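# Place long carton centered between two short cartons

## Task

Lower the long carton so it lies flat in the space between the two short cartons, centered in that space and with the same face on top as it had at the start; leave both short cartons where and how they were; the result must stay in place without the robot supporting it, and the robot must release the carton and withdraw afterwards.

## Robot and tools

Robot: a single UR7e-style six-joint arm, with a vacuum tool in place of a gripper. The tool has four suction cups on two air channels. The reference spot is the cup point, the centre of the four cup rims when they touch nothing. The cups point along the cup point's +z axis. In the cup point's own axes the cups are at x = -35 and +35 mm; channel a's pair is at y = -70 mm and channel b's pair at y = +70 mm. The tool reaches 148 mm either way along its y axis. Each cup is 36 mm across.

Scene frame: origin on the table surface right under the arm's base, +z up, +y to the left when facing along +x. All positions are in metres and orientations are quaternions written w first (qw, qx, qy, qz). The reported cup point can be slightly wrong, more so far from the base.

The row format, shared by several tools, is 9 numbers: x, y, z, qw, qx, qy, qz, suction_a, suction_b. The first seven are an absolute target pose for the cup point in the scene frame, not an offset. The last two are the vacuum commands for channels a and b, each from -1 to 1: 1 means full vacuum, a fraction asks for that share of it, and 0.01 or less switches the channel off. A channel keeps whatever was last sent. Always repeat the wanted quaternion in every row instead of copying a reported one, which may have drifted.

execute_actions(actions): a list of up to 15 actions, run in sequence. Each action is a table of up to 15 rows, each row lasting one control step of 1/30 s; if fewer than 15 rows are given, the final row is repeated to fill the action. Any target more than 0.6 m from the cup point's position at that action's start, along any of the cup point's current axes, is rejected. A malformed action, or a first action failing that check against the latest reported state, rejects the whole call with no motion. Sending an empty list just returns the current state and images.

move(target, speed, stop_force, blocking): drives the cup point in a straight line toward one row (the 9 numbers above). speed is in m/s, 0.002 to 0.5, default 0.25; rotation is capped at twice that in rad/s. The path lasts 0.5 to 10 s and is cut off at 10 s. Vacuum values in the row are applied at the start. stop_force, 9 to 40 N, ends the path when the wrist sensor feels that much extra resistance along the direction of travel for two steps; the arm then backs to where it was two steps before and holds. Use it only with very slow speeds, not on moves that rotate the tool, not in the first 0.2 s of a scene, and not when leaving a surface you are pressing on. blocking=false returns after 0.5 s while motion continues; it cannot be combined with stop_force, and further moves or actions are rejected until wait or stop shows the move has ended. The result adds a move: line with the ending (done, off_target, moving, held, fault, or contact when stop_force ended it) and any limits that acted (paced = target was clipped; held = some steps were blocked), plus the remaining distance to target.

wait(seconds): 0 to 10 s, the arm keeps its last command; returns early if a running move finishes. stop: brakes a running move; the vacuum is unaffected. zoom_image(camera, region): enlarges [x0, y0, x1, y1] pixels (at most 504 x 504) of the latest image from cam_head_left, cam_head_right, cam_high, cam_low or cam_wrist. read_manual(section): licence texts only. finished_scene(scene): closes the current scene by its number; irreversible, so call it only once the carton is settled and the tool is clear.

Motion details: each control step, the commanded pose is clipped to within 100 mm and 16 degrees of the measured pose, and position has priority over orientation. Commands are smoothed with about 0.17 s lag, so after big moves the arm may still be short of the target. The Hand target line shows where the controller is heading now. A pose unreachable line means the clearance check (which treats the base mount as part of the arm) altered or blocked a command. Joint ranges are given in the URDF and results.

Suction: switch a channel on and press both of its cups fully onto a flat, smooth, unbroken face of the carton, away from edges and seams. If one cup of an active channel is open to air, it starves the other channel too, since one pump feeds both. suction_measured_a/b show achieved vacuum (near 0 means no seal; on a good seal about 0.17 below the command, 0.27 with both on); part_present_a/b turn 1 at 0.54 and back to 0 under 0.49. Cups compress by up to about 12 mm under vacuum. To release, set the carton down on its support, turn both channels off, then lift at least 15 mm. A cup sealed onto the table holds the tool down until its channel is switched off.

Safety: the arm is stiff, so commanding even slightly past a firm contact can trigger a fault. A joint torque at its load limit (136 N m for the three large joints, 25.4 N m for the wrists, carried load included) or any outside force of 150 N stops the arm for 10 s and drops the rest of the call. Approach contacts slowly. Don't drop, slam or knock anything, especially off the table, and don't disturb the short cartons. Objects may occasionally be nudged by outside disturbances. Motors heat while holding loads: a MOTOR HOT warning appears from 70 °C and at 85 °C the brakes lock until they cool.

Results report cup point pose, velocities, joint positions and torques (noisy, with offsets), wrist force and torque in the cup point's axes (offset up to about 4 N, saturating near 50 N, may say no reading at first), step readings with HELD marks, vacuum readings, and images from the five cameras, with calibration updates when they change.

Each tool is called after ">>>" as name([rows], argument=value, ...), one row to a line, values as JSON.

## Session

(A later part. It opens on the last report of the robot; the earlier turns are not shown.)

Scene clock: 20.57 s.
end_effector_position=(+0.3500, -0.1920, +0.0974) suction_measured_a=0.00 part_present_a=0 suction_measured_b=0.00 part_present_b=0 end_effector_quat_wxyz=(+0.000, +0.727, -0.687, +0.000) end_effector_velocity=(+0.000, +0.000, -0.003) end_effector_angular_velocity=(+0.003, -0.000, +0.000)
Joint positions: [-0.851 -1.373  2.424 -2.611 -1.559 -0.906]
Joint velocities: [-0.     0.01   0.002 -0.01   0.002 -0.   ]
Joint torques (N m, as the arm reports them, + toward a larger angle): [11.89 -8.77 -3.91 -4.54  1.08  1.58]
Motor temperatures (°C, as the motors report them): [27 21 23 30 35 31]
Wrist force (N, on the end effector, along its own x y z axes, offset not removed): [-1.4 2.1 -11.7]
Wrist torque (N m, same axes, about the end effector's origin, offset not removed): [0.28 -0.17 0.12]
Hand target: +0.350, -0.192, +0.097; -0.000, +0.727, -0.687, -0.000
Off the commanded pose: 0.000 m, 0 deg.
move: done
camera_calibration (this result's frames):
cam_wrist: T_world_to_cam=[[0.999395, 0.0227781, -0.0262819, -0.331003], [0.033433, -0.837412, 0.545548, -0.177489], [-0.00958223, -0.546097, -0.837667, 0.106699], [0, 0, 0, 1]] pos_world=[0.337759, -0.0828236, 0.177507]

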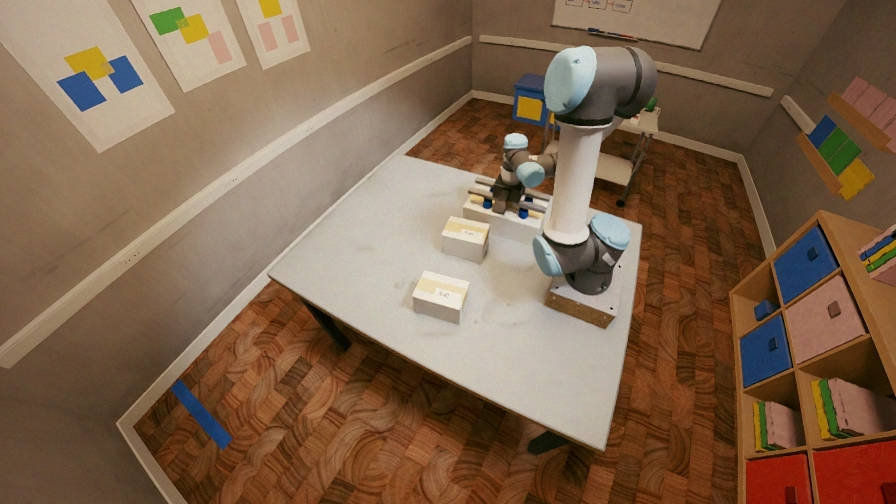

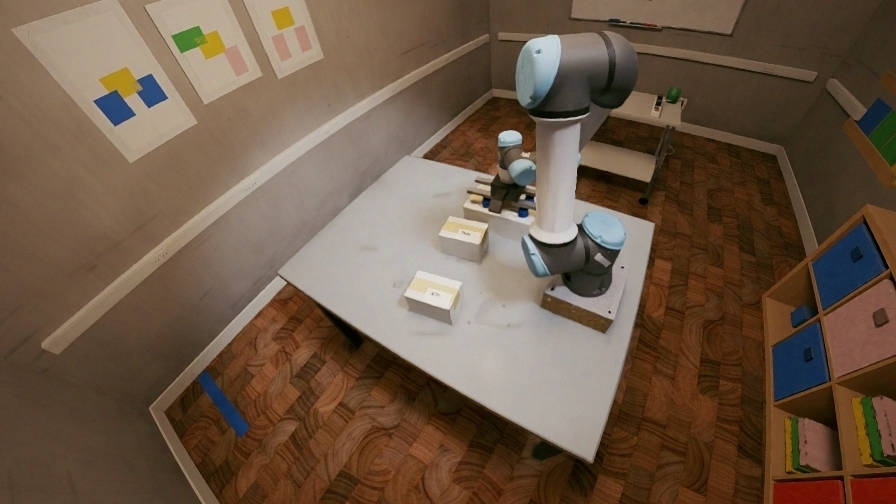

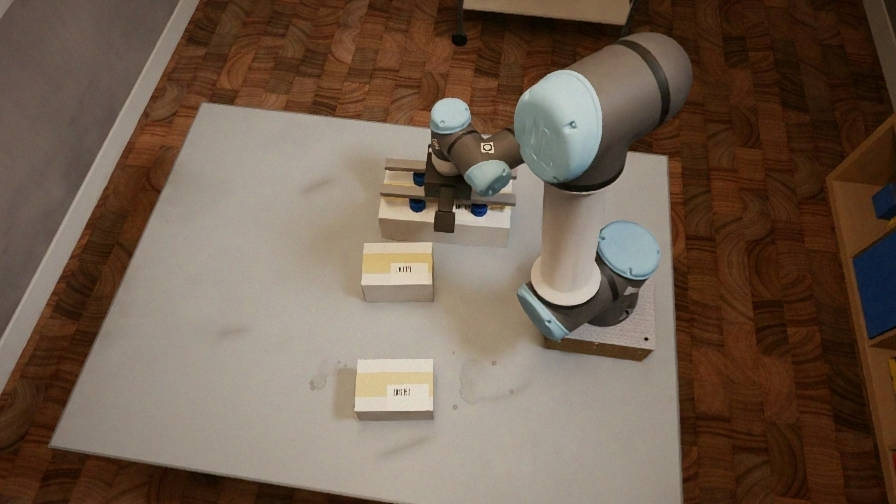

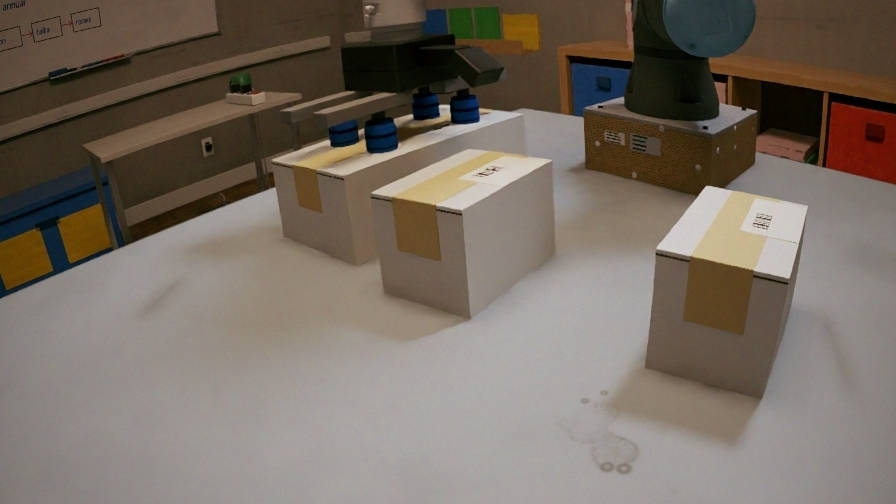

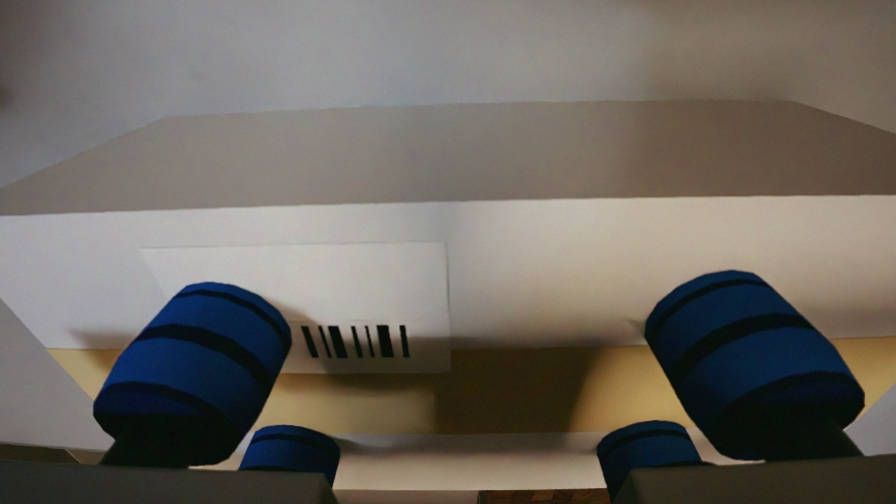

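>>> execute_actions([
  [[0.35,-0.192,0.097,0,-0.727,0.687,0,1,1]],
  [[0.35,-0.192,0.097,0,-0.727,0.687,0,1,1]],
])

>>> move(target=[0.35,-0.192,0.22,0,-0.727,0.687,0,1,1], speed=0.15)

>>> move(target=[0.41,0.137,0.22,0,-0.76,0.649,0,1,1], speed=0.2)

Scene clock: 24.53 s.
end_effector_position=(+0.3500, -0.1920, +0.0970) suction_measured_a=0.68 part_present_a=1 suction_measured_b=0.68 part_present_b=1 end_effector_quat_wxyz=(-0.000, +0.727, -0.687, -0.000) end_effector_velocity=(+0.000, +0.000, +0.000) end_effector_angular_velocity=(-0.000, +0.000, +0.002)
Joint positions: [-0.851 -1.372  2.424 -2.612 -1.559 -0.906]
Joint velocities: [ 0.001 -0.     0.     0.    -0.    -0.001]
Joint torques (N m, as the arm reports them, + toward a larger angle): [ 10.74 -39.76 -29.57  -6.38  -0.82   1.5 ]
Motor temperatures (°C, as the motors report them): [27 21 23 30 35 31]
Wrist force (N, on the end effector, along its own x y z axes, offset not removed): [-0.3 -1.3 18.0]
Wrist torque (N m, same axes, about the end effector's origin, offset not removed): [-0.65 -0.07 0.06]
Hand target: +0.350, -0.192, +0.097; +0.000, +0.727, -0.687, -0.000
Off the commanded pose: 0.000 m, 0 deg.
Step readings (end_effector_position; steps 1 to 15: 1st action; 16 to 30: 2nd action):
0: (+0.3500, -0.1920, +0.0970)
1: (+0.3500, -0.1920, +0.0970)
2: (+0.3500, -0.1920, +0.0970)
4: (+0.3499, -0.1919, +0.0969)
8: (+0.3499, -0.1919, +0.0969)
15: (+0.3499, -0.1919, +0.0969)
16: (+0.3499, -0.1919, +0.0969)
17: (+0.3499, -0.1919, +0.0969)
19: (+0.3500, -0.1920, +0.0969)
23: (+0.3500, -0.1920, +0.0969)
30: end_effector_position above
camera_calibration (this result's frames):
cam_wrist: T_world_to_cam=[[0.999393, 0.0227781, -0.0263498, -0.331011], [0.0334688, -0.837479, 0.545444, -0.177283], [-0.00964322, -0.545995, -0.837733, 0.10642], [0, 0, 0, 1]] pos_world=[0.33777, -0.0828257, 0.177127]

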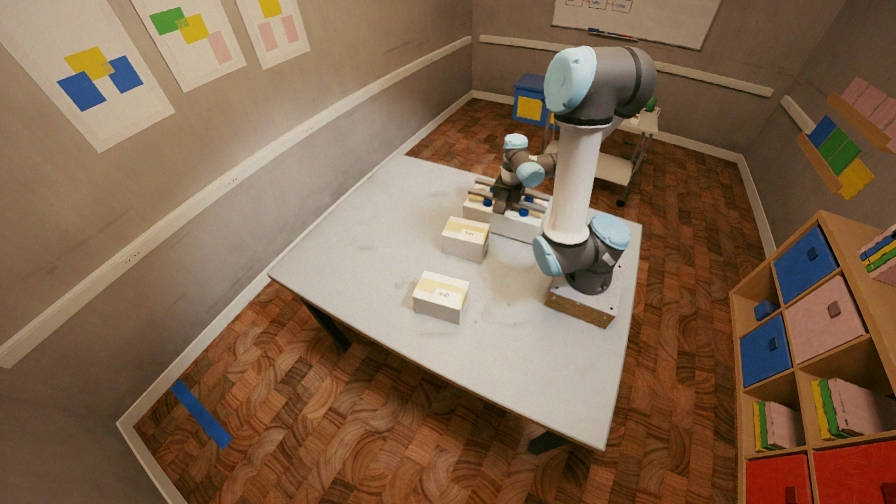

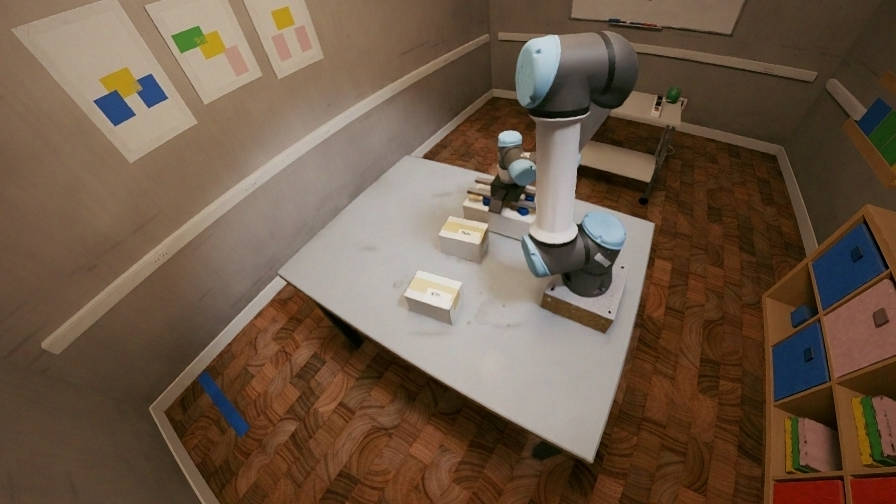

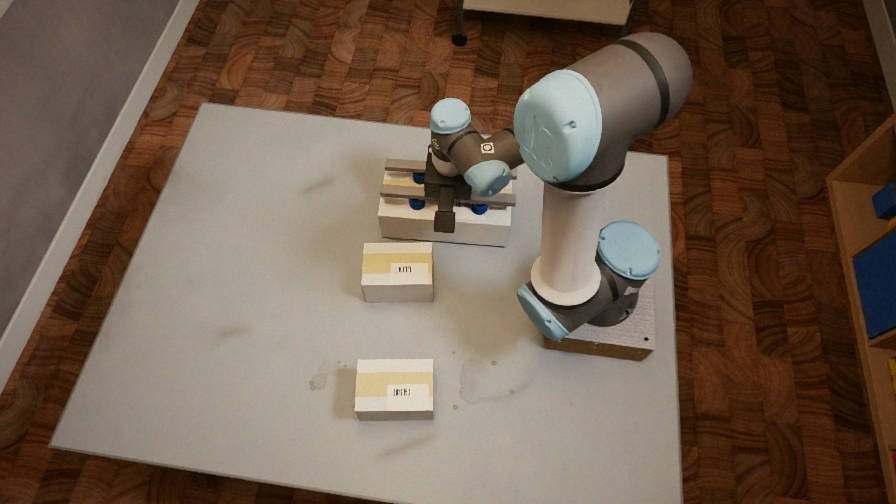

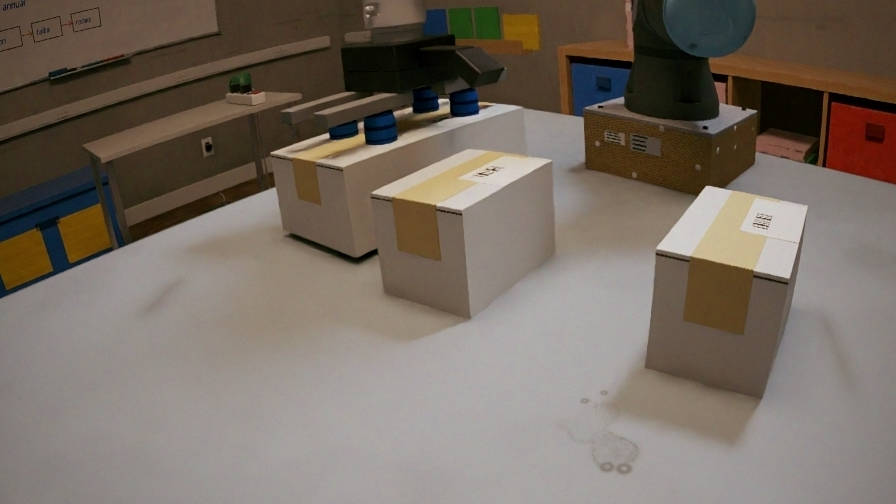

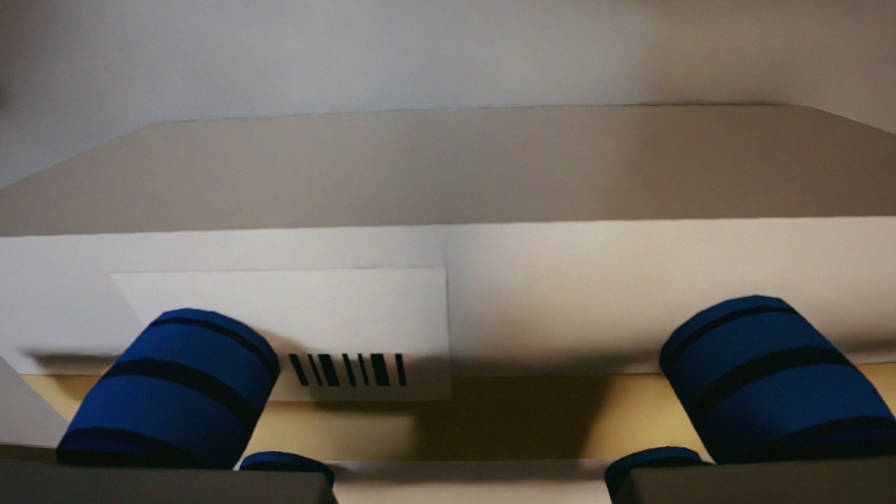

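Scene clock: 25.97 s.
end_effector_position=(+0.3501, -0.1921, +0.2196) suction_measured_a=0.73 part_present_a=1 suction_measured_b=0.73 part_present_b=1 end_effector_quat_wxyz=(+0.000, +0.727, -0.687, +0.000) end_effector_velocity=(-0.000, -0.000, +0.003) end_effector_angular_velocity=(-0.000, -0.001, +0.001)
Joint positions: [-0.855 -1.671  2.28  -2.169 -1.559 -0.91 ]
Joint velocities: [-0.001 -0.005 -0.005  0.009  0.001 -0.003]
Joint torques (N m, as the arm reports them, + toward a larger angle): [-12.05 -33.41 -41.4   -3.02   0.69  -2.12]
Motor temperatures (°C, as the motors report them): [27 21 23 30 35 31]
Wrist force (N, on the end effector, along its own x y z axes, offset not removed): [0.2 0.0 20.1]
Wrist torque (N m, same axes, about the end effector's origin, offset not removed): [-0.41 -0.18 0.09]
Hand target: +0.350, -0.192, +0.220; +0.000, +0.727, -0.687, +0.000
Off the commanded pose: 0.000 m, 0 deg.
move: done
camera_calibration (this result's frames):
cam_wrist: T_world_to_cam=[[0.999395, 0.0227698, -0.0262856, -0.327869], [0.033429, -0.837354, 0.545638, -0.244289], [-0.00958624, -0.546187, -0.837608, 0.209049], [0, 0, 0, 1]] pos_world=[0.337841, -0.082911, 0.299777]

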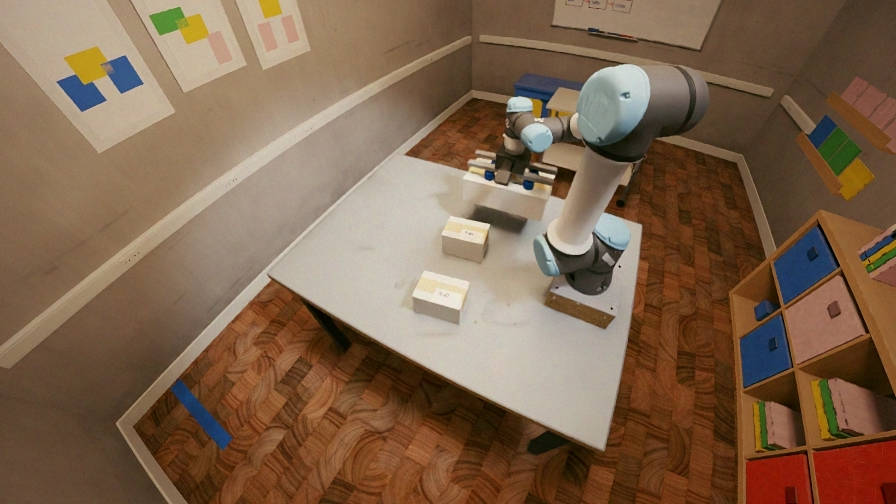

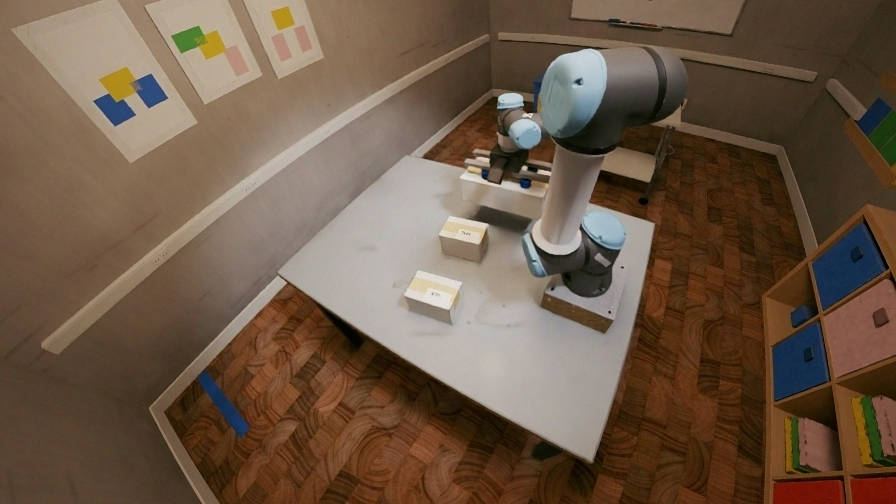

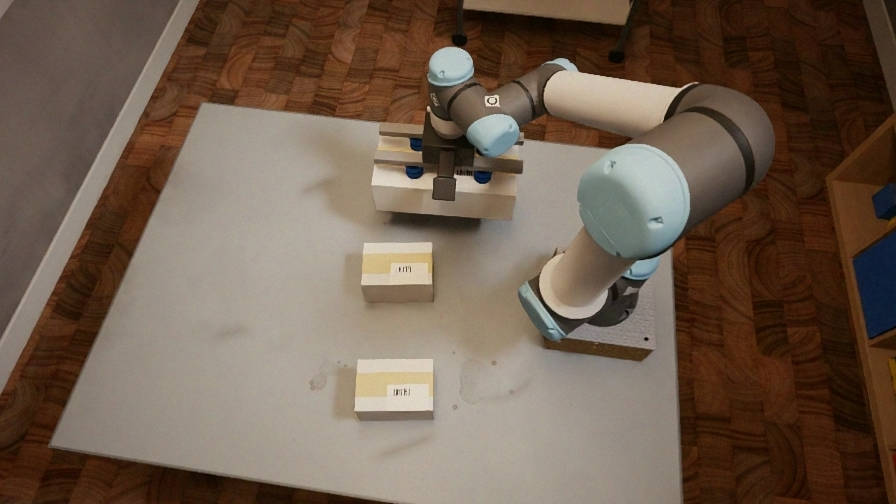

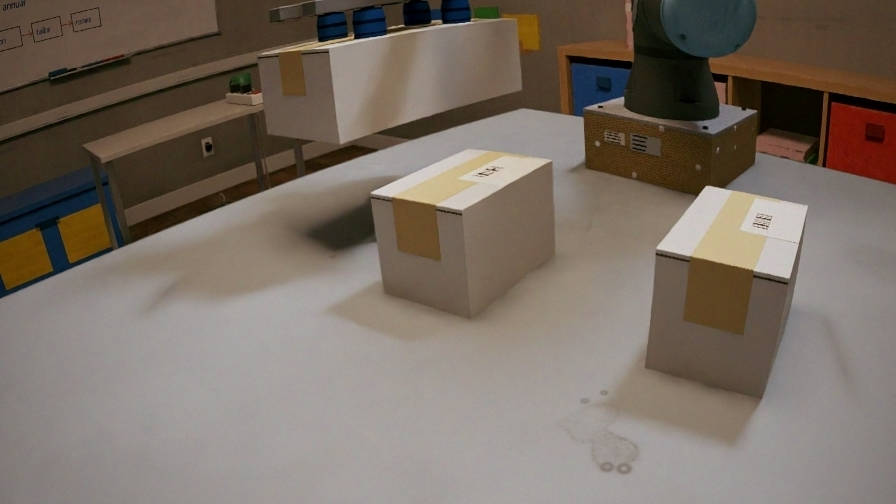

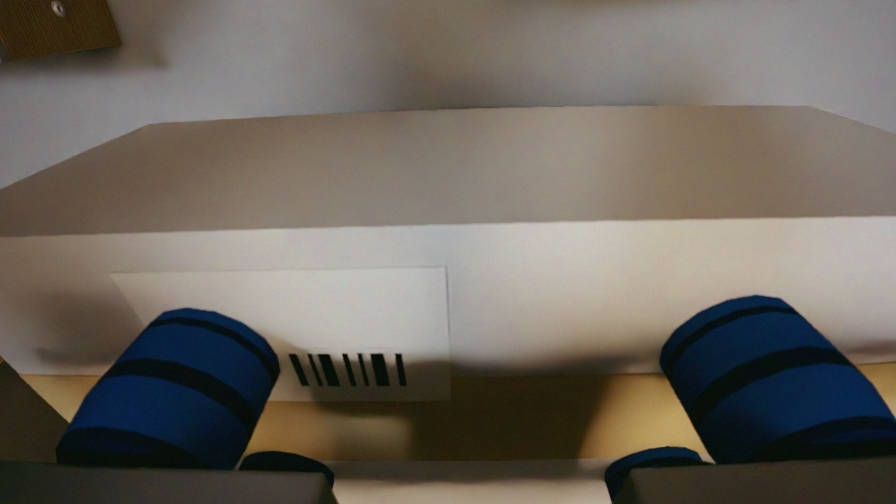

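Scene clock: 28.27 s.
end_effector_position=(+0.4098, +0.1368, +0.2200) suction_measured_a=0.73 part_present_a=1 suction_measured_b=0.73 part_present_b=1 end_effector_quat_wxyz=(-0.000, +0.760, -0.649, -0.000) end_effector_velocity=(+0.001, +0.003, -0.001) end_effector_angular_velocity=(-0.001, +0.003, -0.001)
Joint positions: [-0.008 -1.606  2.206 -2.173 -1.554 -0.164]
Joint velocities: [ 0.007  0.007 -0.004  0.    -0.001  0.008]
Joint torques (N m, as the arm reports them, + toward a larger angle): [  9.75 -18.89 -37.72  -7.27  -1.24   1.85]
Motor temperatures (°C, as the motors report them): [27 21 23 30 35 31]
Wrist force (N, on the end effector, along its own x y z axes, offset not removed): [-0.4 -1.2 19.1]
Wrist torque (N m, same axes, about the end effector's origin, offset not removed): [-0.63 -0.08 0.16]
Hand target: +0.410, +0.137, +0.220; -0.000, +0.760, -0.649, -0.000
Off the commanded pose: 0.000 m, 0 deg.
move: done
camera_calibration (this result's frames):
cam_wrist: T_world_to_cam=[[0.99204, 0.123122, -0.0264193, -0.405679], [0.11756, -0.830342, 0.544712, -0.00635292], [0.0451292, -0.543482, -0.838207, 0.366895], [0, 0, 0, 1]] pos_world=[0.386639, 0.244074, 0.300277]

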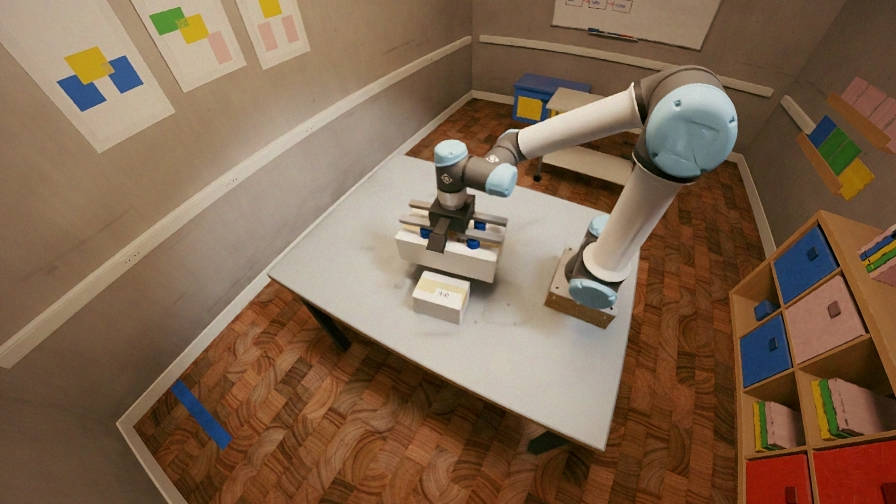

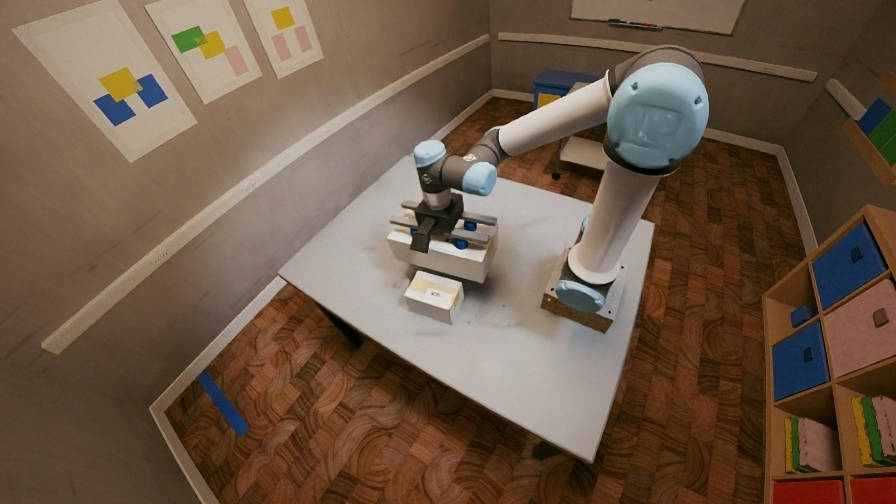

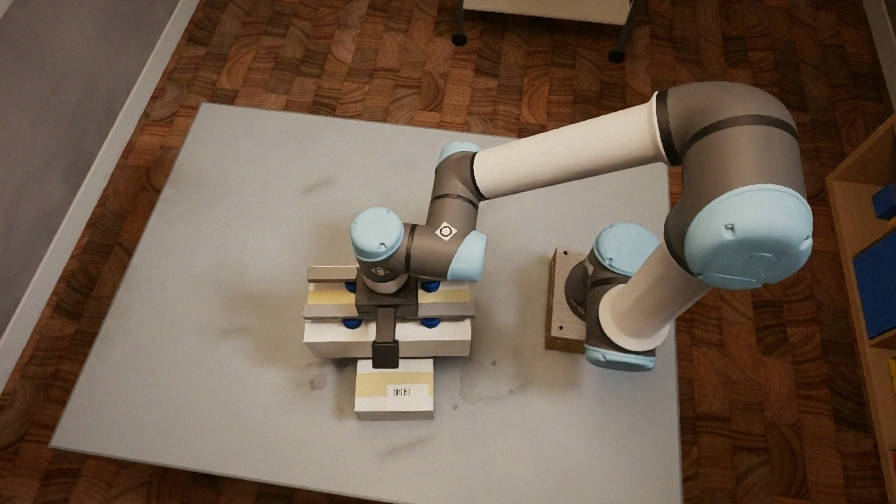

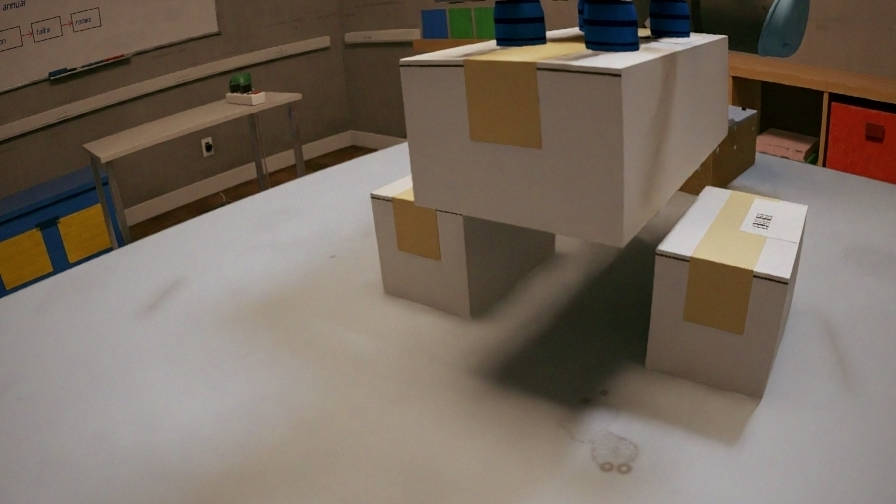

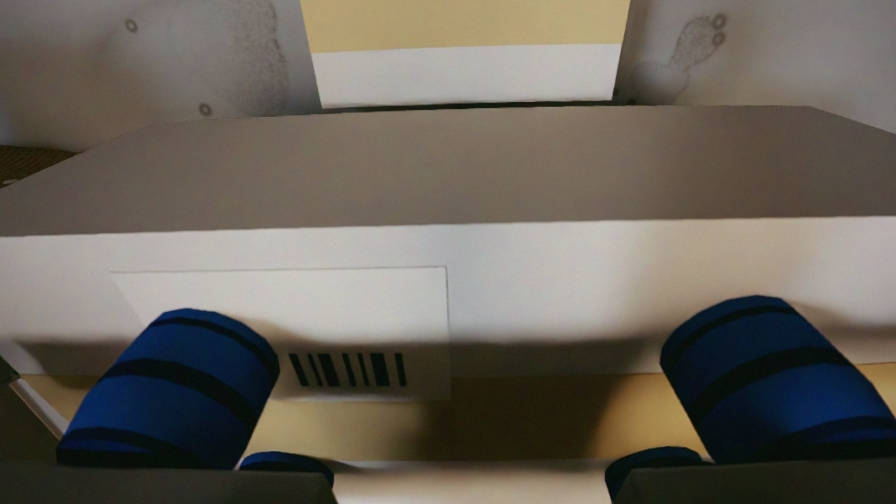

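>>> move(target=[0.404,0.124,0.2,0,-0.76,0.649,0,1,1], speed=0.05)

>>> zoom_image(camera="cam_low", region=[340,30,840,420])

Scene clock: 32.50 s.
end_effector_position=(+0.4040, +0.1241, +0.2002) suction_measured_a=0.73 part_present_a=1 suction_measured_b=0.73 part_present_b=1 end_effector_quat_wxyz=(+0.000, +0.760, -0.649, +0.000) end_effector_velocity=(-0.000, -0.001, -0.003) end_effector_angular_velocity=(-0.000, +0.002, -0.001)
Joint positions: [-0.038 -1.593  2.258 -2.236 -1.555 -0.194]
Joint velocities: [-0.002  0.004  0.004 -0.006 -0.001 -0.002]
Joint torques (N m, as the arm reports them, + toward a larger angle): [-10.68 -19.27 -22.62  -7.37  -0.8   -2.1 ]
Motor temperatures (°C, as the motors report them): [27 21 23 30 35 31]
Wrist force (N, on the end effector, along its own x y z axes, offset not removed): [1.9 0.1 18.2]
Wrist torque (N m, same axes, about the end effector's origin, offset not removed): [-0.56 -0.38 0.08]
Hand target: +0.404, +0.124, +0.200; +0.000, +0.760, -0.649, +0.000
Off the commanded pose: 0.000 m, 0 deg.
move: done
camera_calibration (this result's frames):
cam_wrist: T_world_to_cam=[[0.992045, 0.123092, -0.0263553, -0.398977], [0.117454, -0.829801, 0.545559, -0.00558094], [0.045284, -0.544315, -0.837658, 0.343621], [0, 0, 0, 1]] pos_world=[0.380899, 0.231518, 0.280366]

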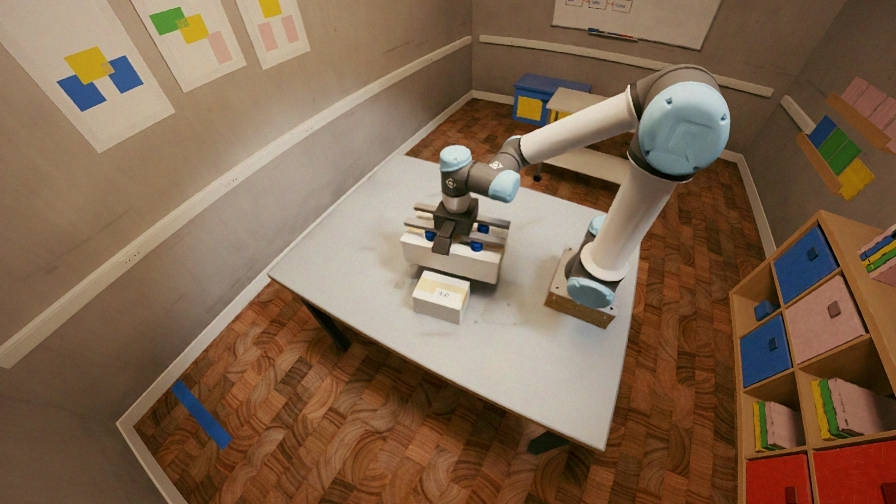

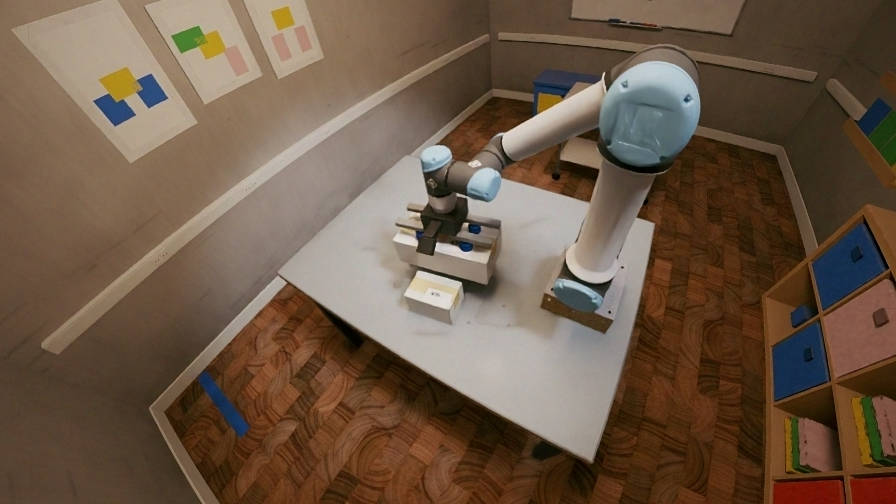

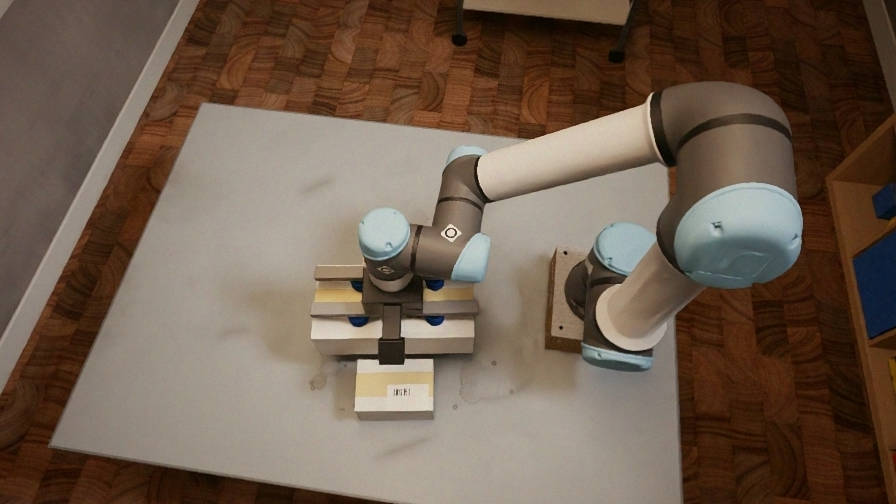

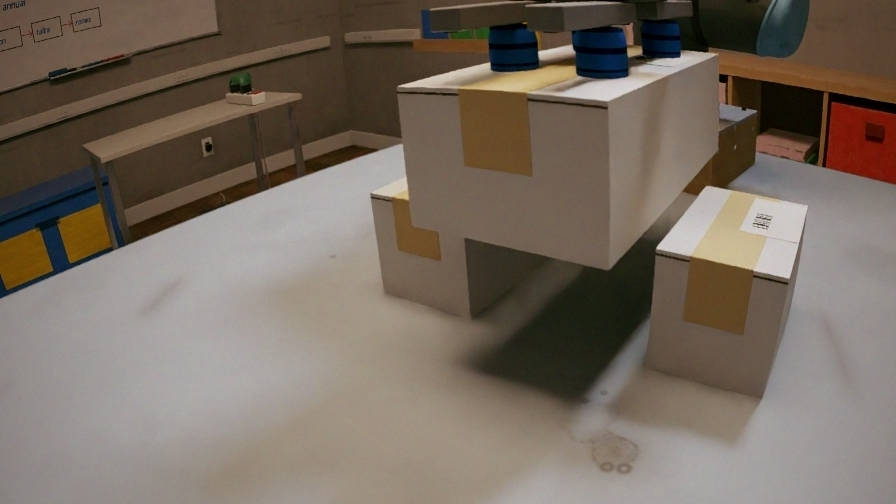

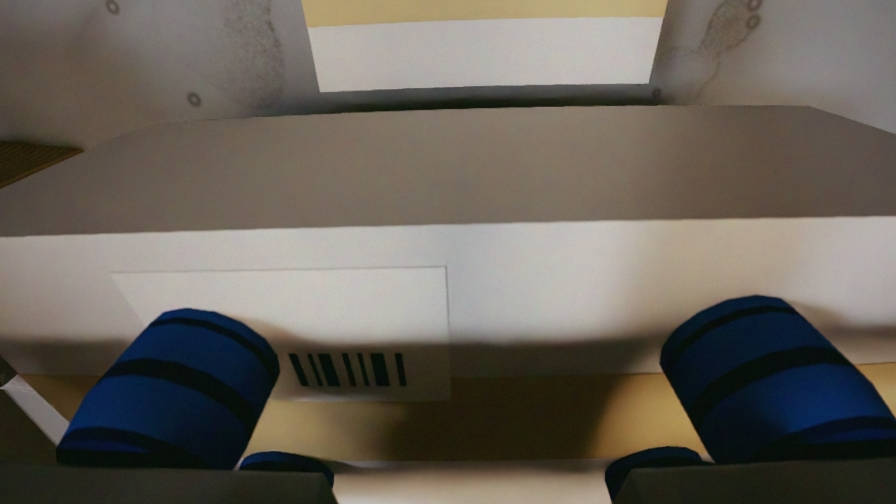

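Region (340, 30, 840, 420) of cam_low's 896x504 image, scaled by 1.008, with more detail than that image has; it fills the top 393 rows of this view, and the rest is white.

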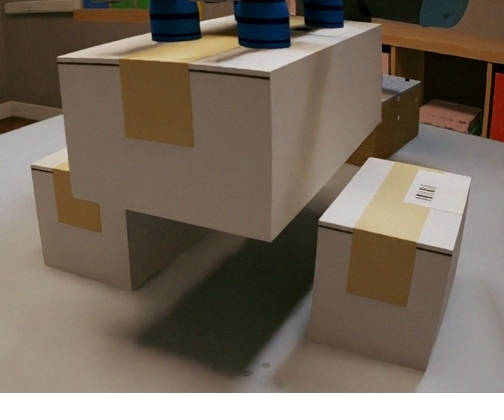

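>>> move(target=[0.404,0.124,0.14,0,-0.76,0.649,0,1,1], speed=0.03)

Scene clock: 36.53 s.
end_effector_position=(+0.4039, +0.1240, +0.1403) suction_measured_a=0.73 part_present_a=1 suction_measured_b=0.73 part_present_b=1 end_effector_quat_wxyz=(+0.000, +0.760, -0.649, -0.000) end_effector_velocity=(+0.000, -0.000, -0.002) end_effector_angular_velocity=(-0.000, -0.002, -0.001)
Joint positions: [-0.036 -1.462  2.33  -2.44  -1.554 -0.192]
Joint velocities: [-0.     0.004  0.003 -0.009 -0.     0.001]
Joint torques (N m, as the arm reports them, + toward a larger angle): [ 12.12 -25.19 -18.64  -7.44   1.15   1.74]
Motor temperatures (°C, as the motors report them): [27 21 23 30 35 31]
Wrist force (N, on the end effector, along its own x y z axes, offset not removed): [0.8 -0.8 17.1]
Wrist torque (N m, same axes, about the end effector's origin, offset not removed): [-0.60 -0.22 0.13]
Hand target: +0.404, +0.124, +0.140; +0.000, +0.760, -0.649, -0.000
Off the commanded pose: 0.000 m, 0 deg.
move: done
camera_calibration (this result's frames):
cam_wrist: T_world_to_cam=[[0.992044, 0.123104, -0.0263588, -0.400442], [0.11747, -0.829841, 0.545496, 0.027003], [0.045279, -0.544252, -0.837699, 0.293395], [0, 0, 0, 1]] pos_world=[0.380799, 0.231385, 0.220491]

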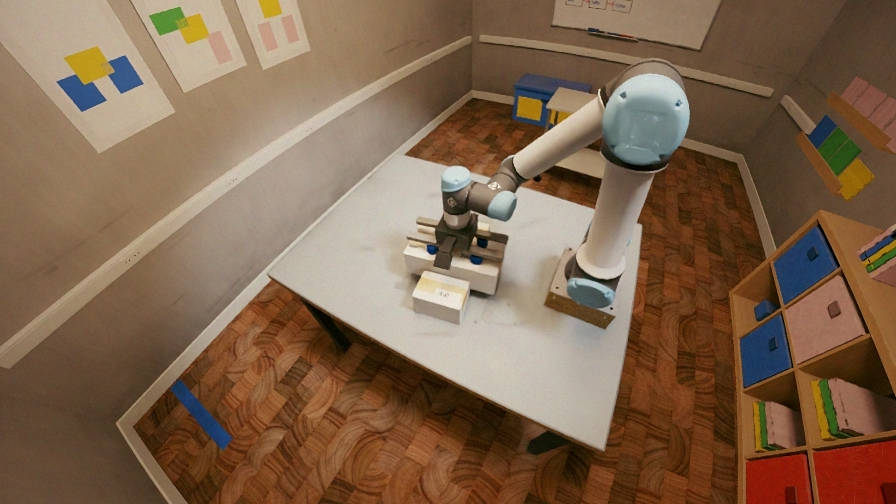

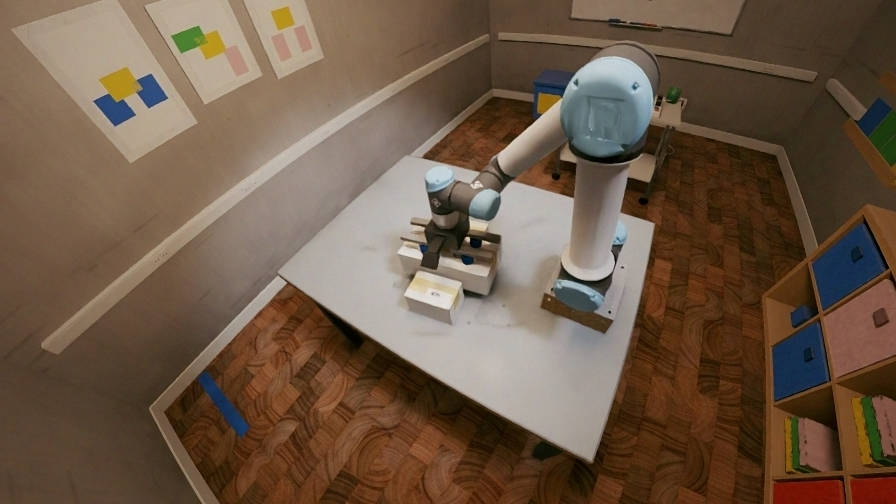

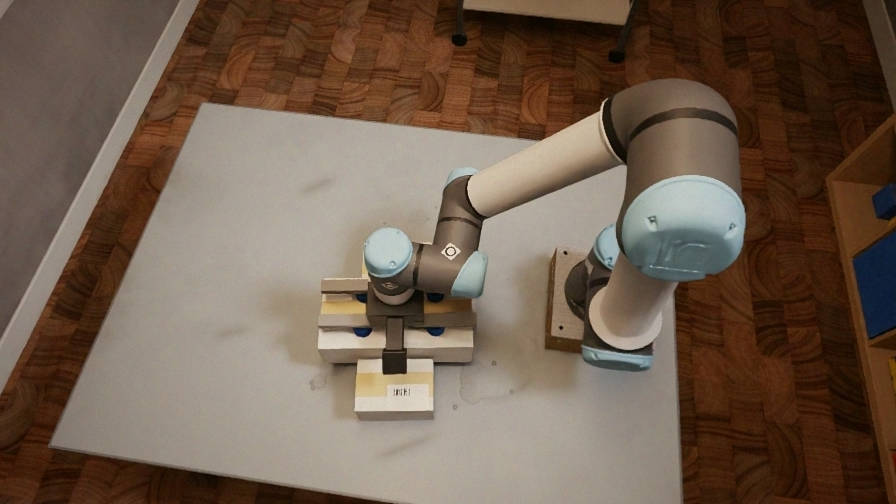

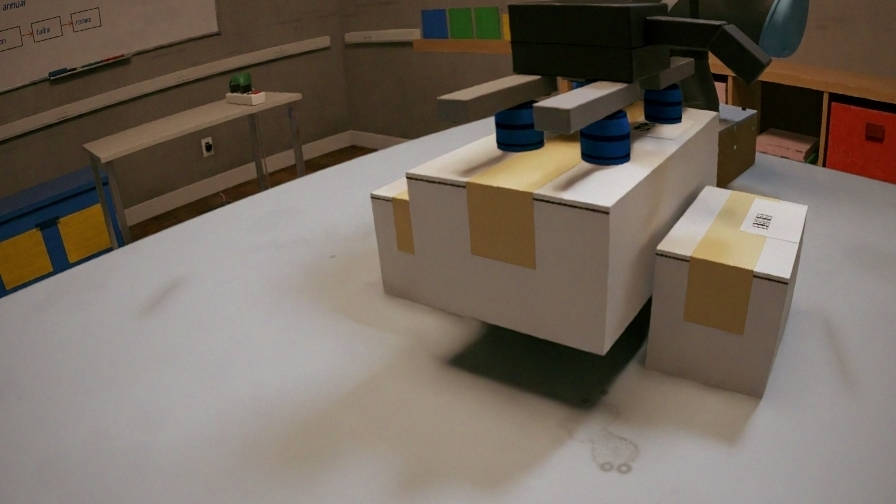

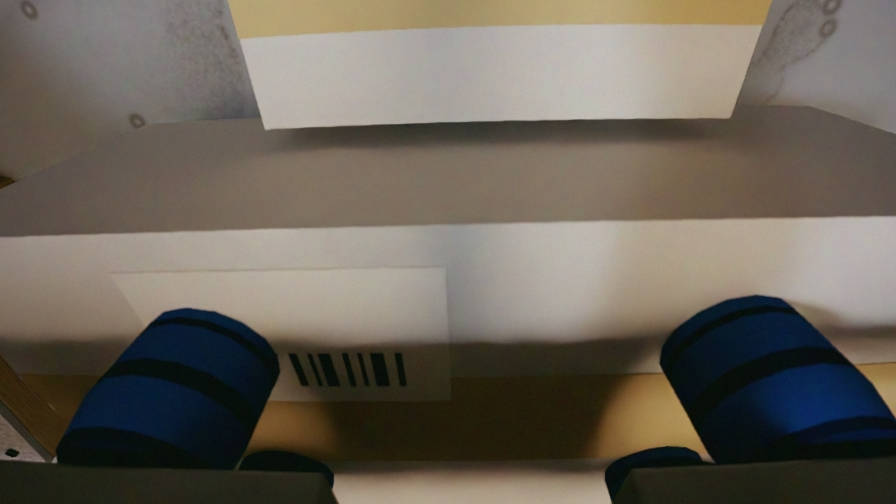

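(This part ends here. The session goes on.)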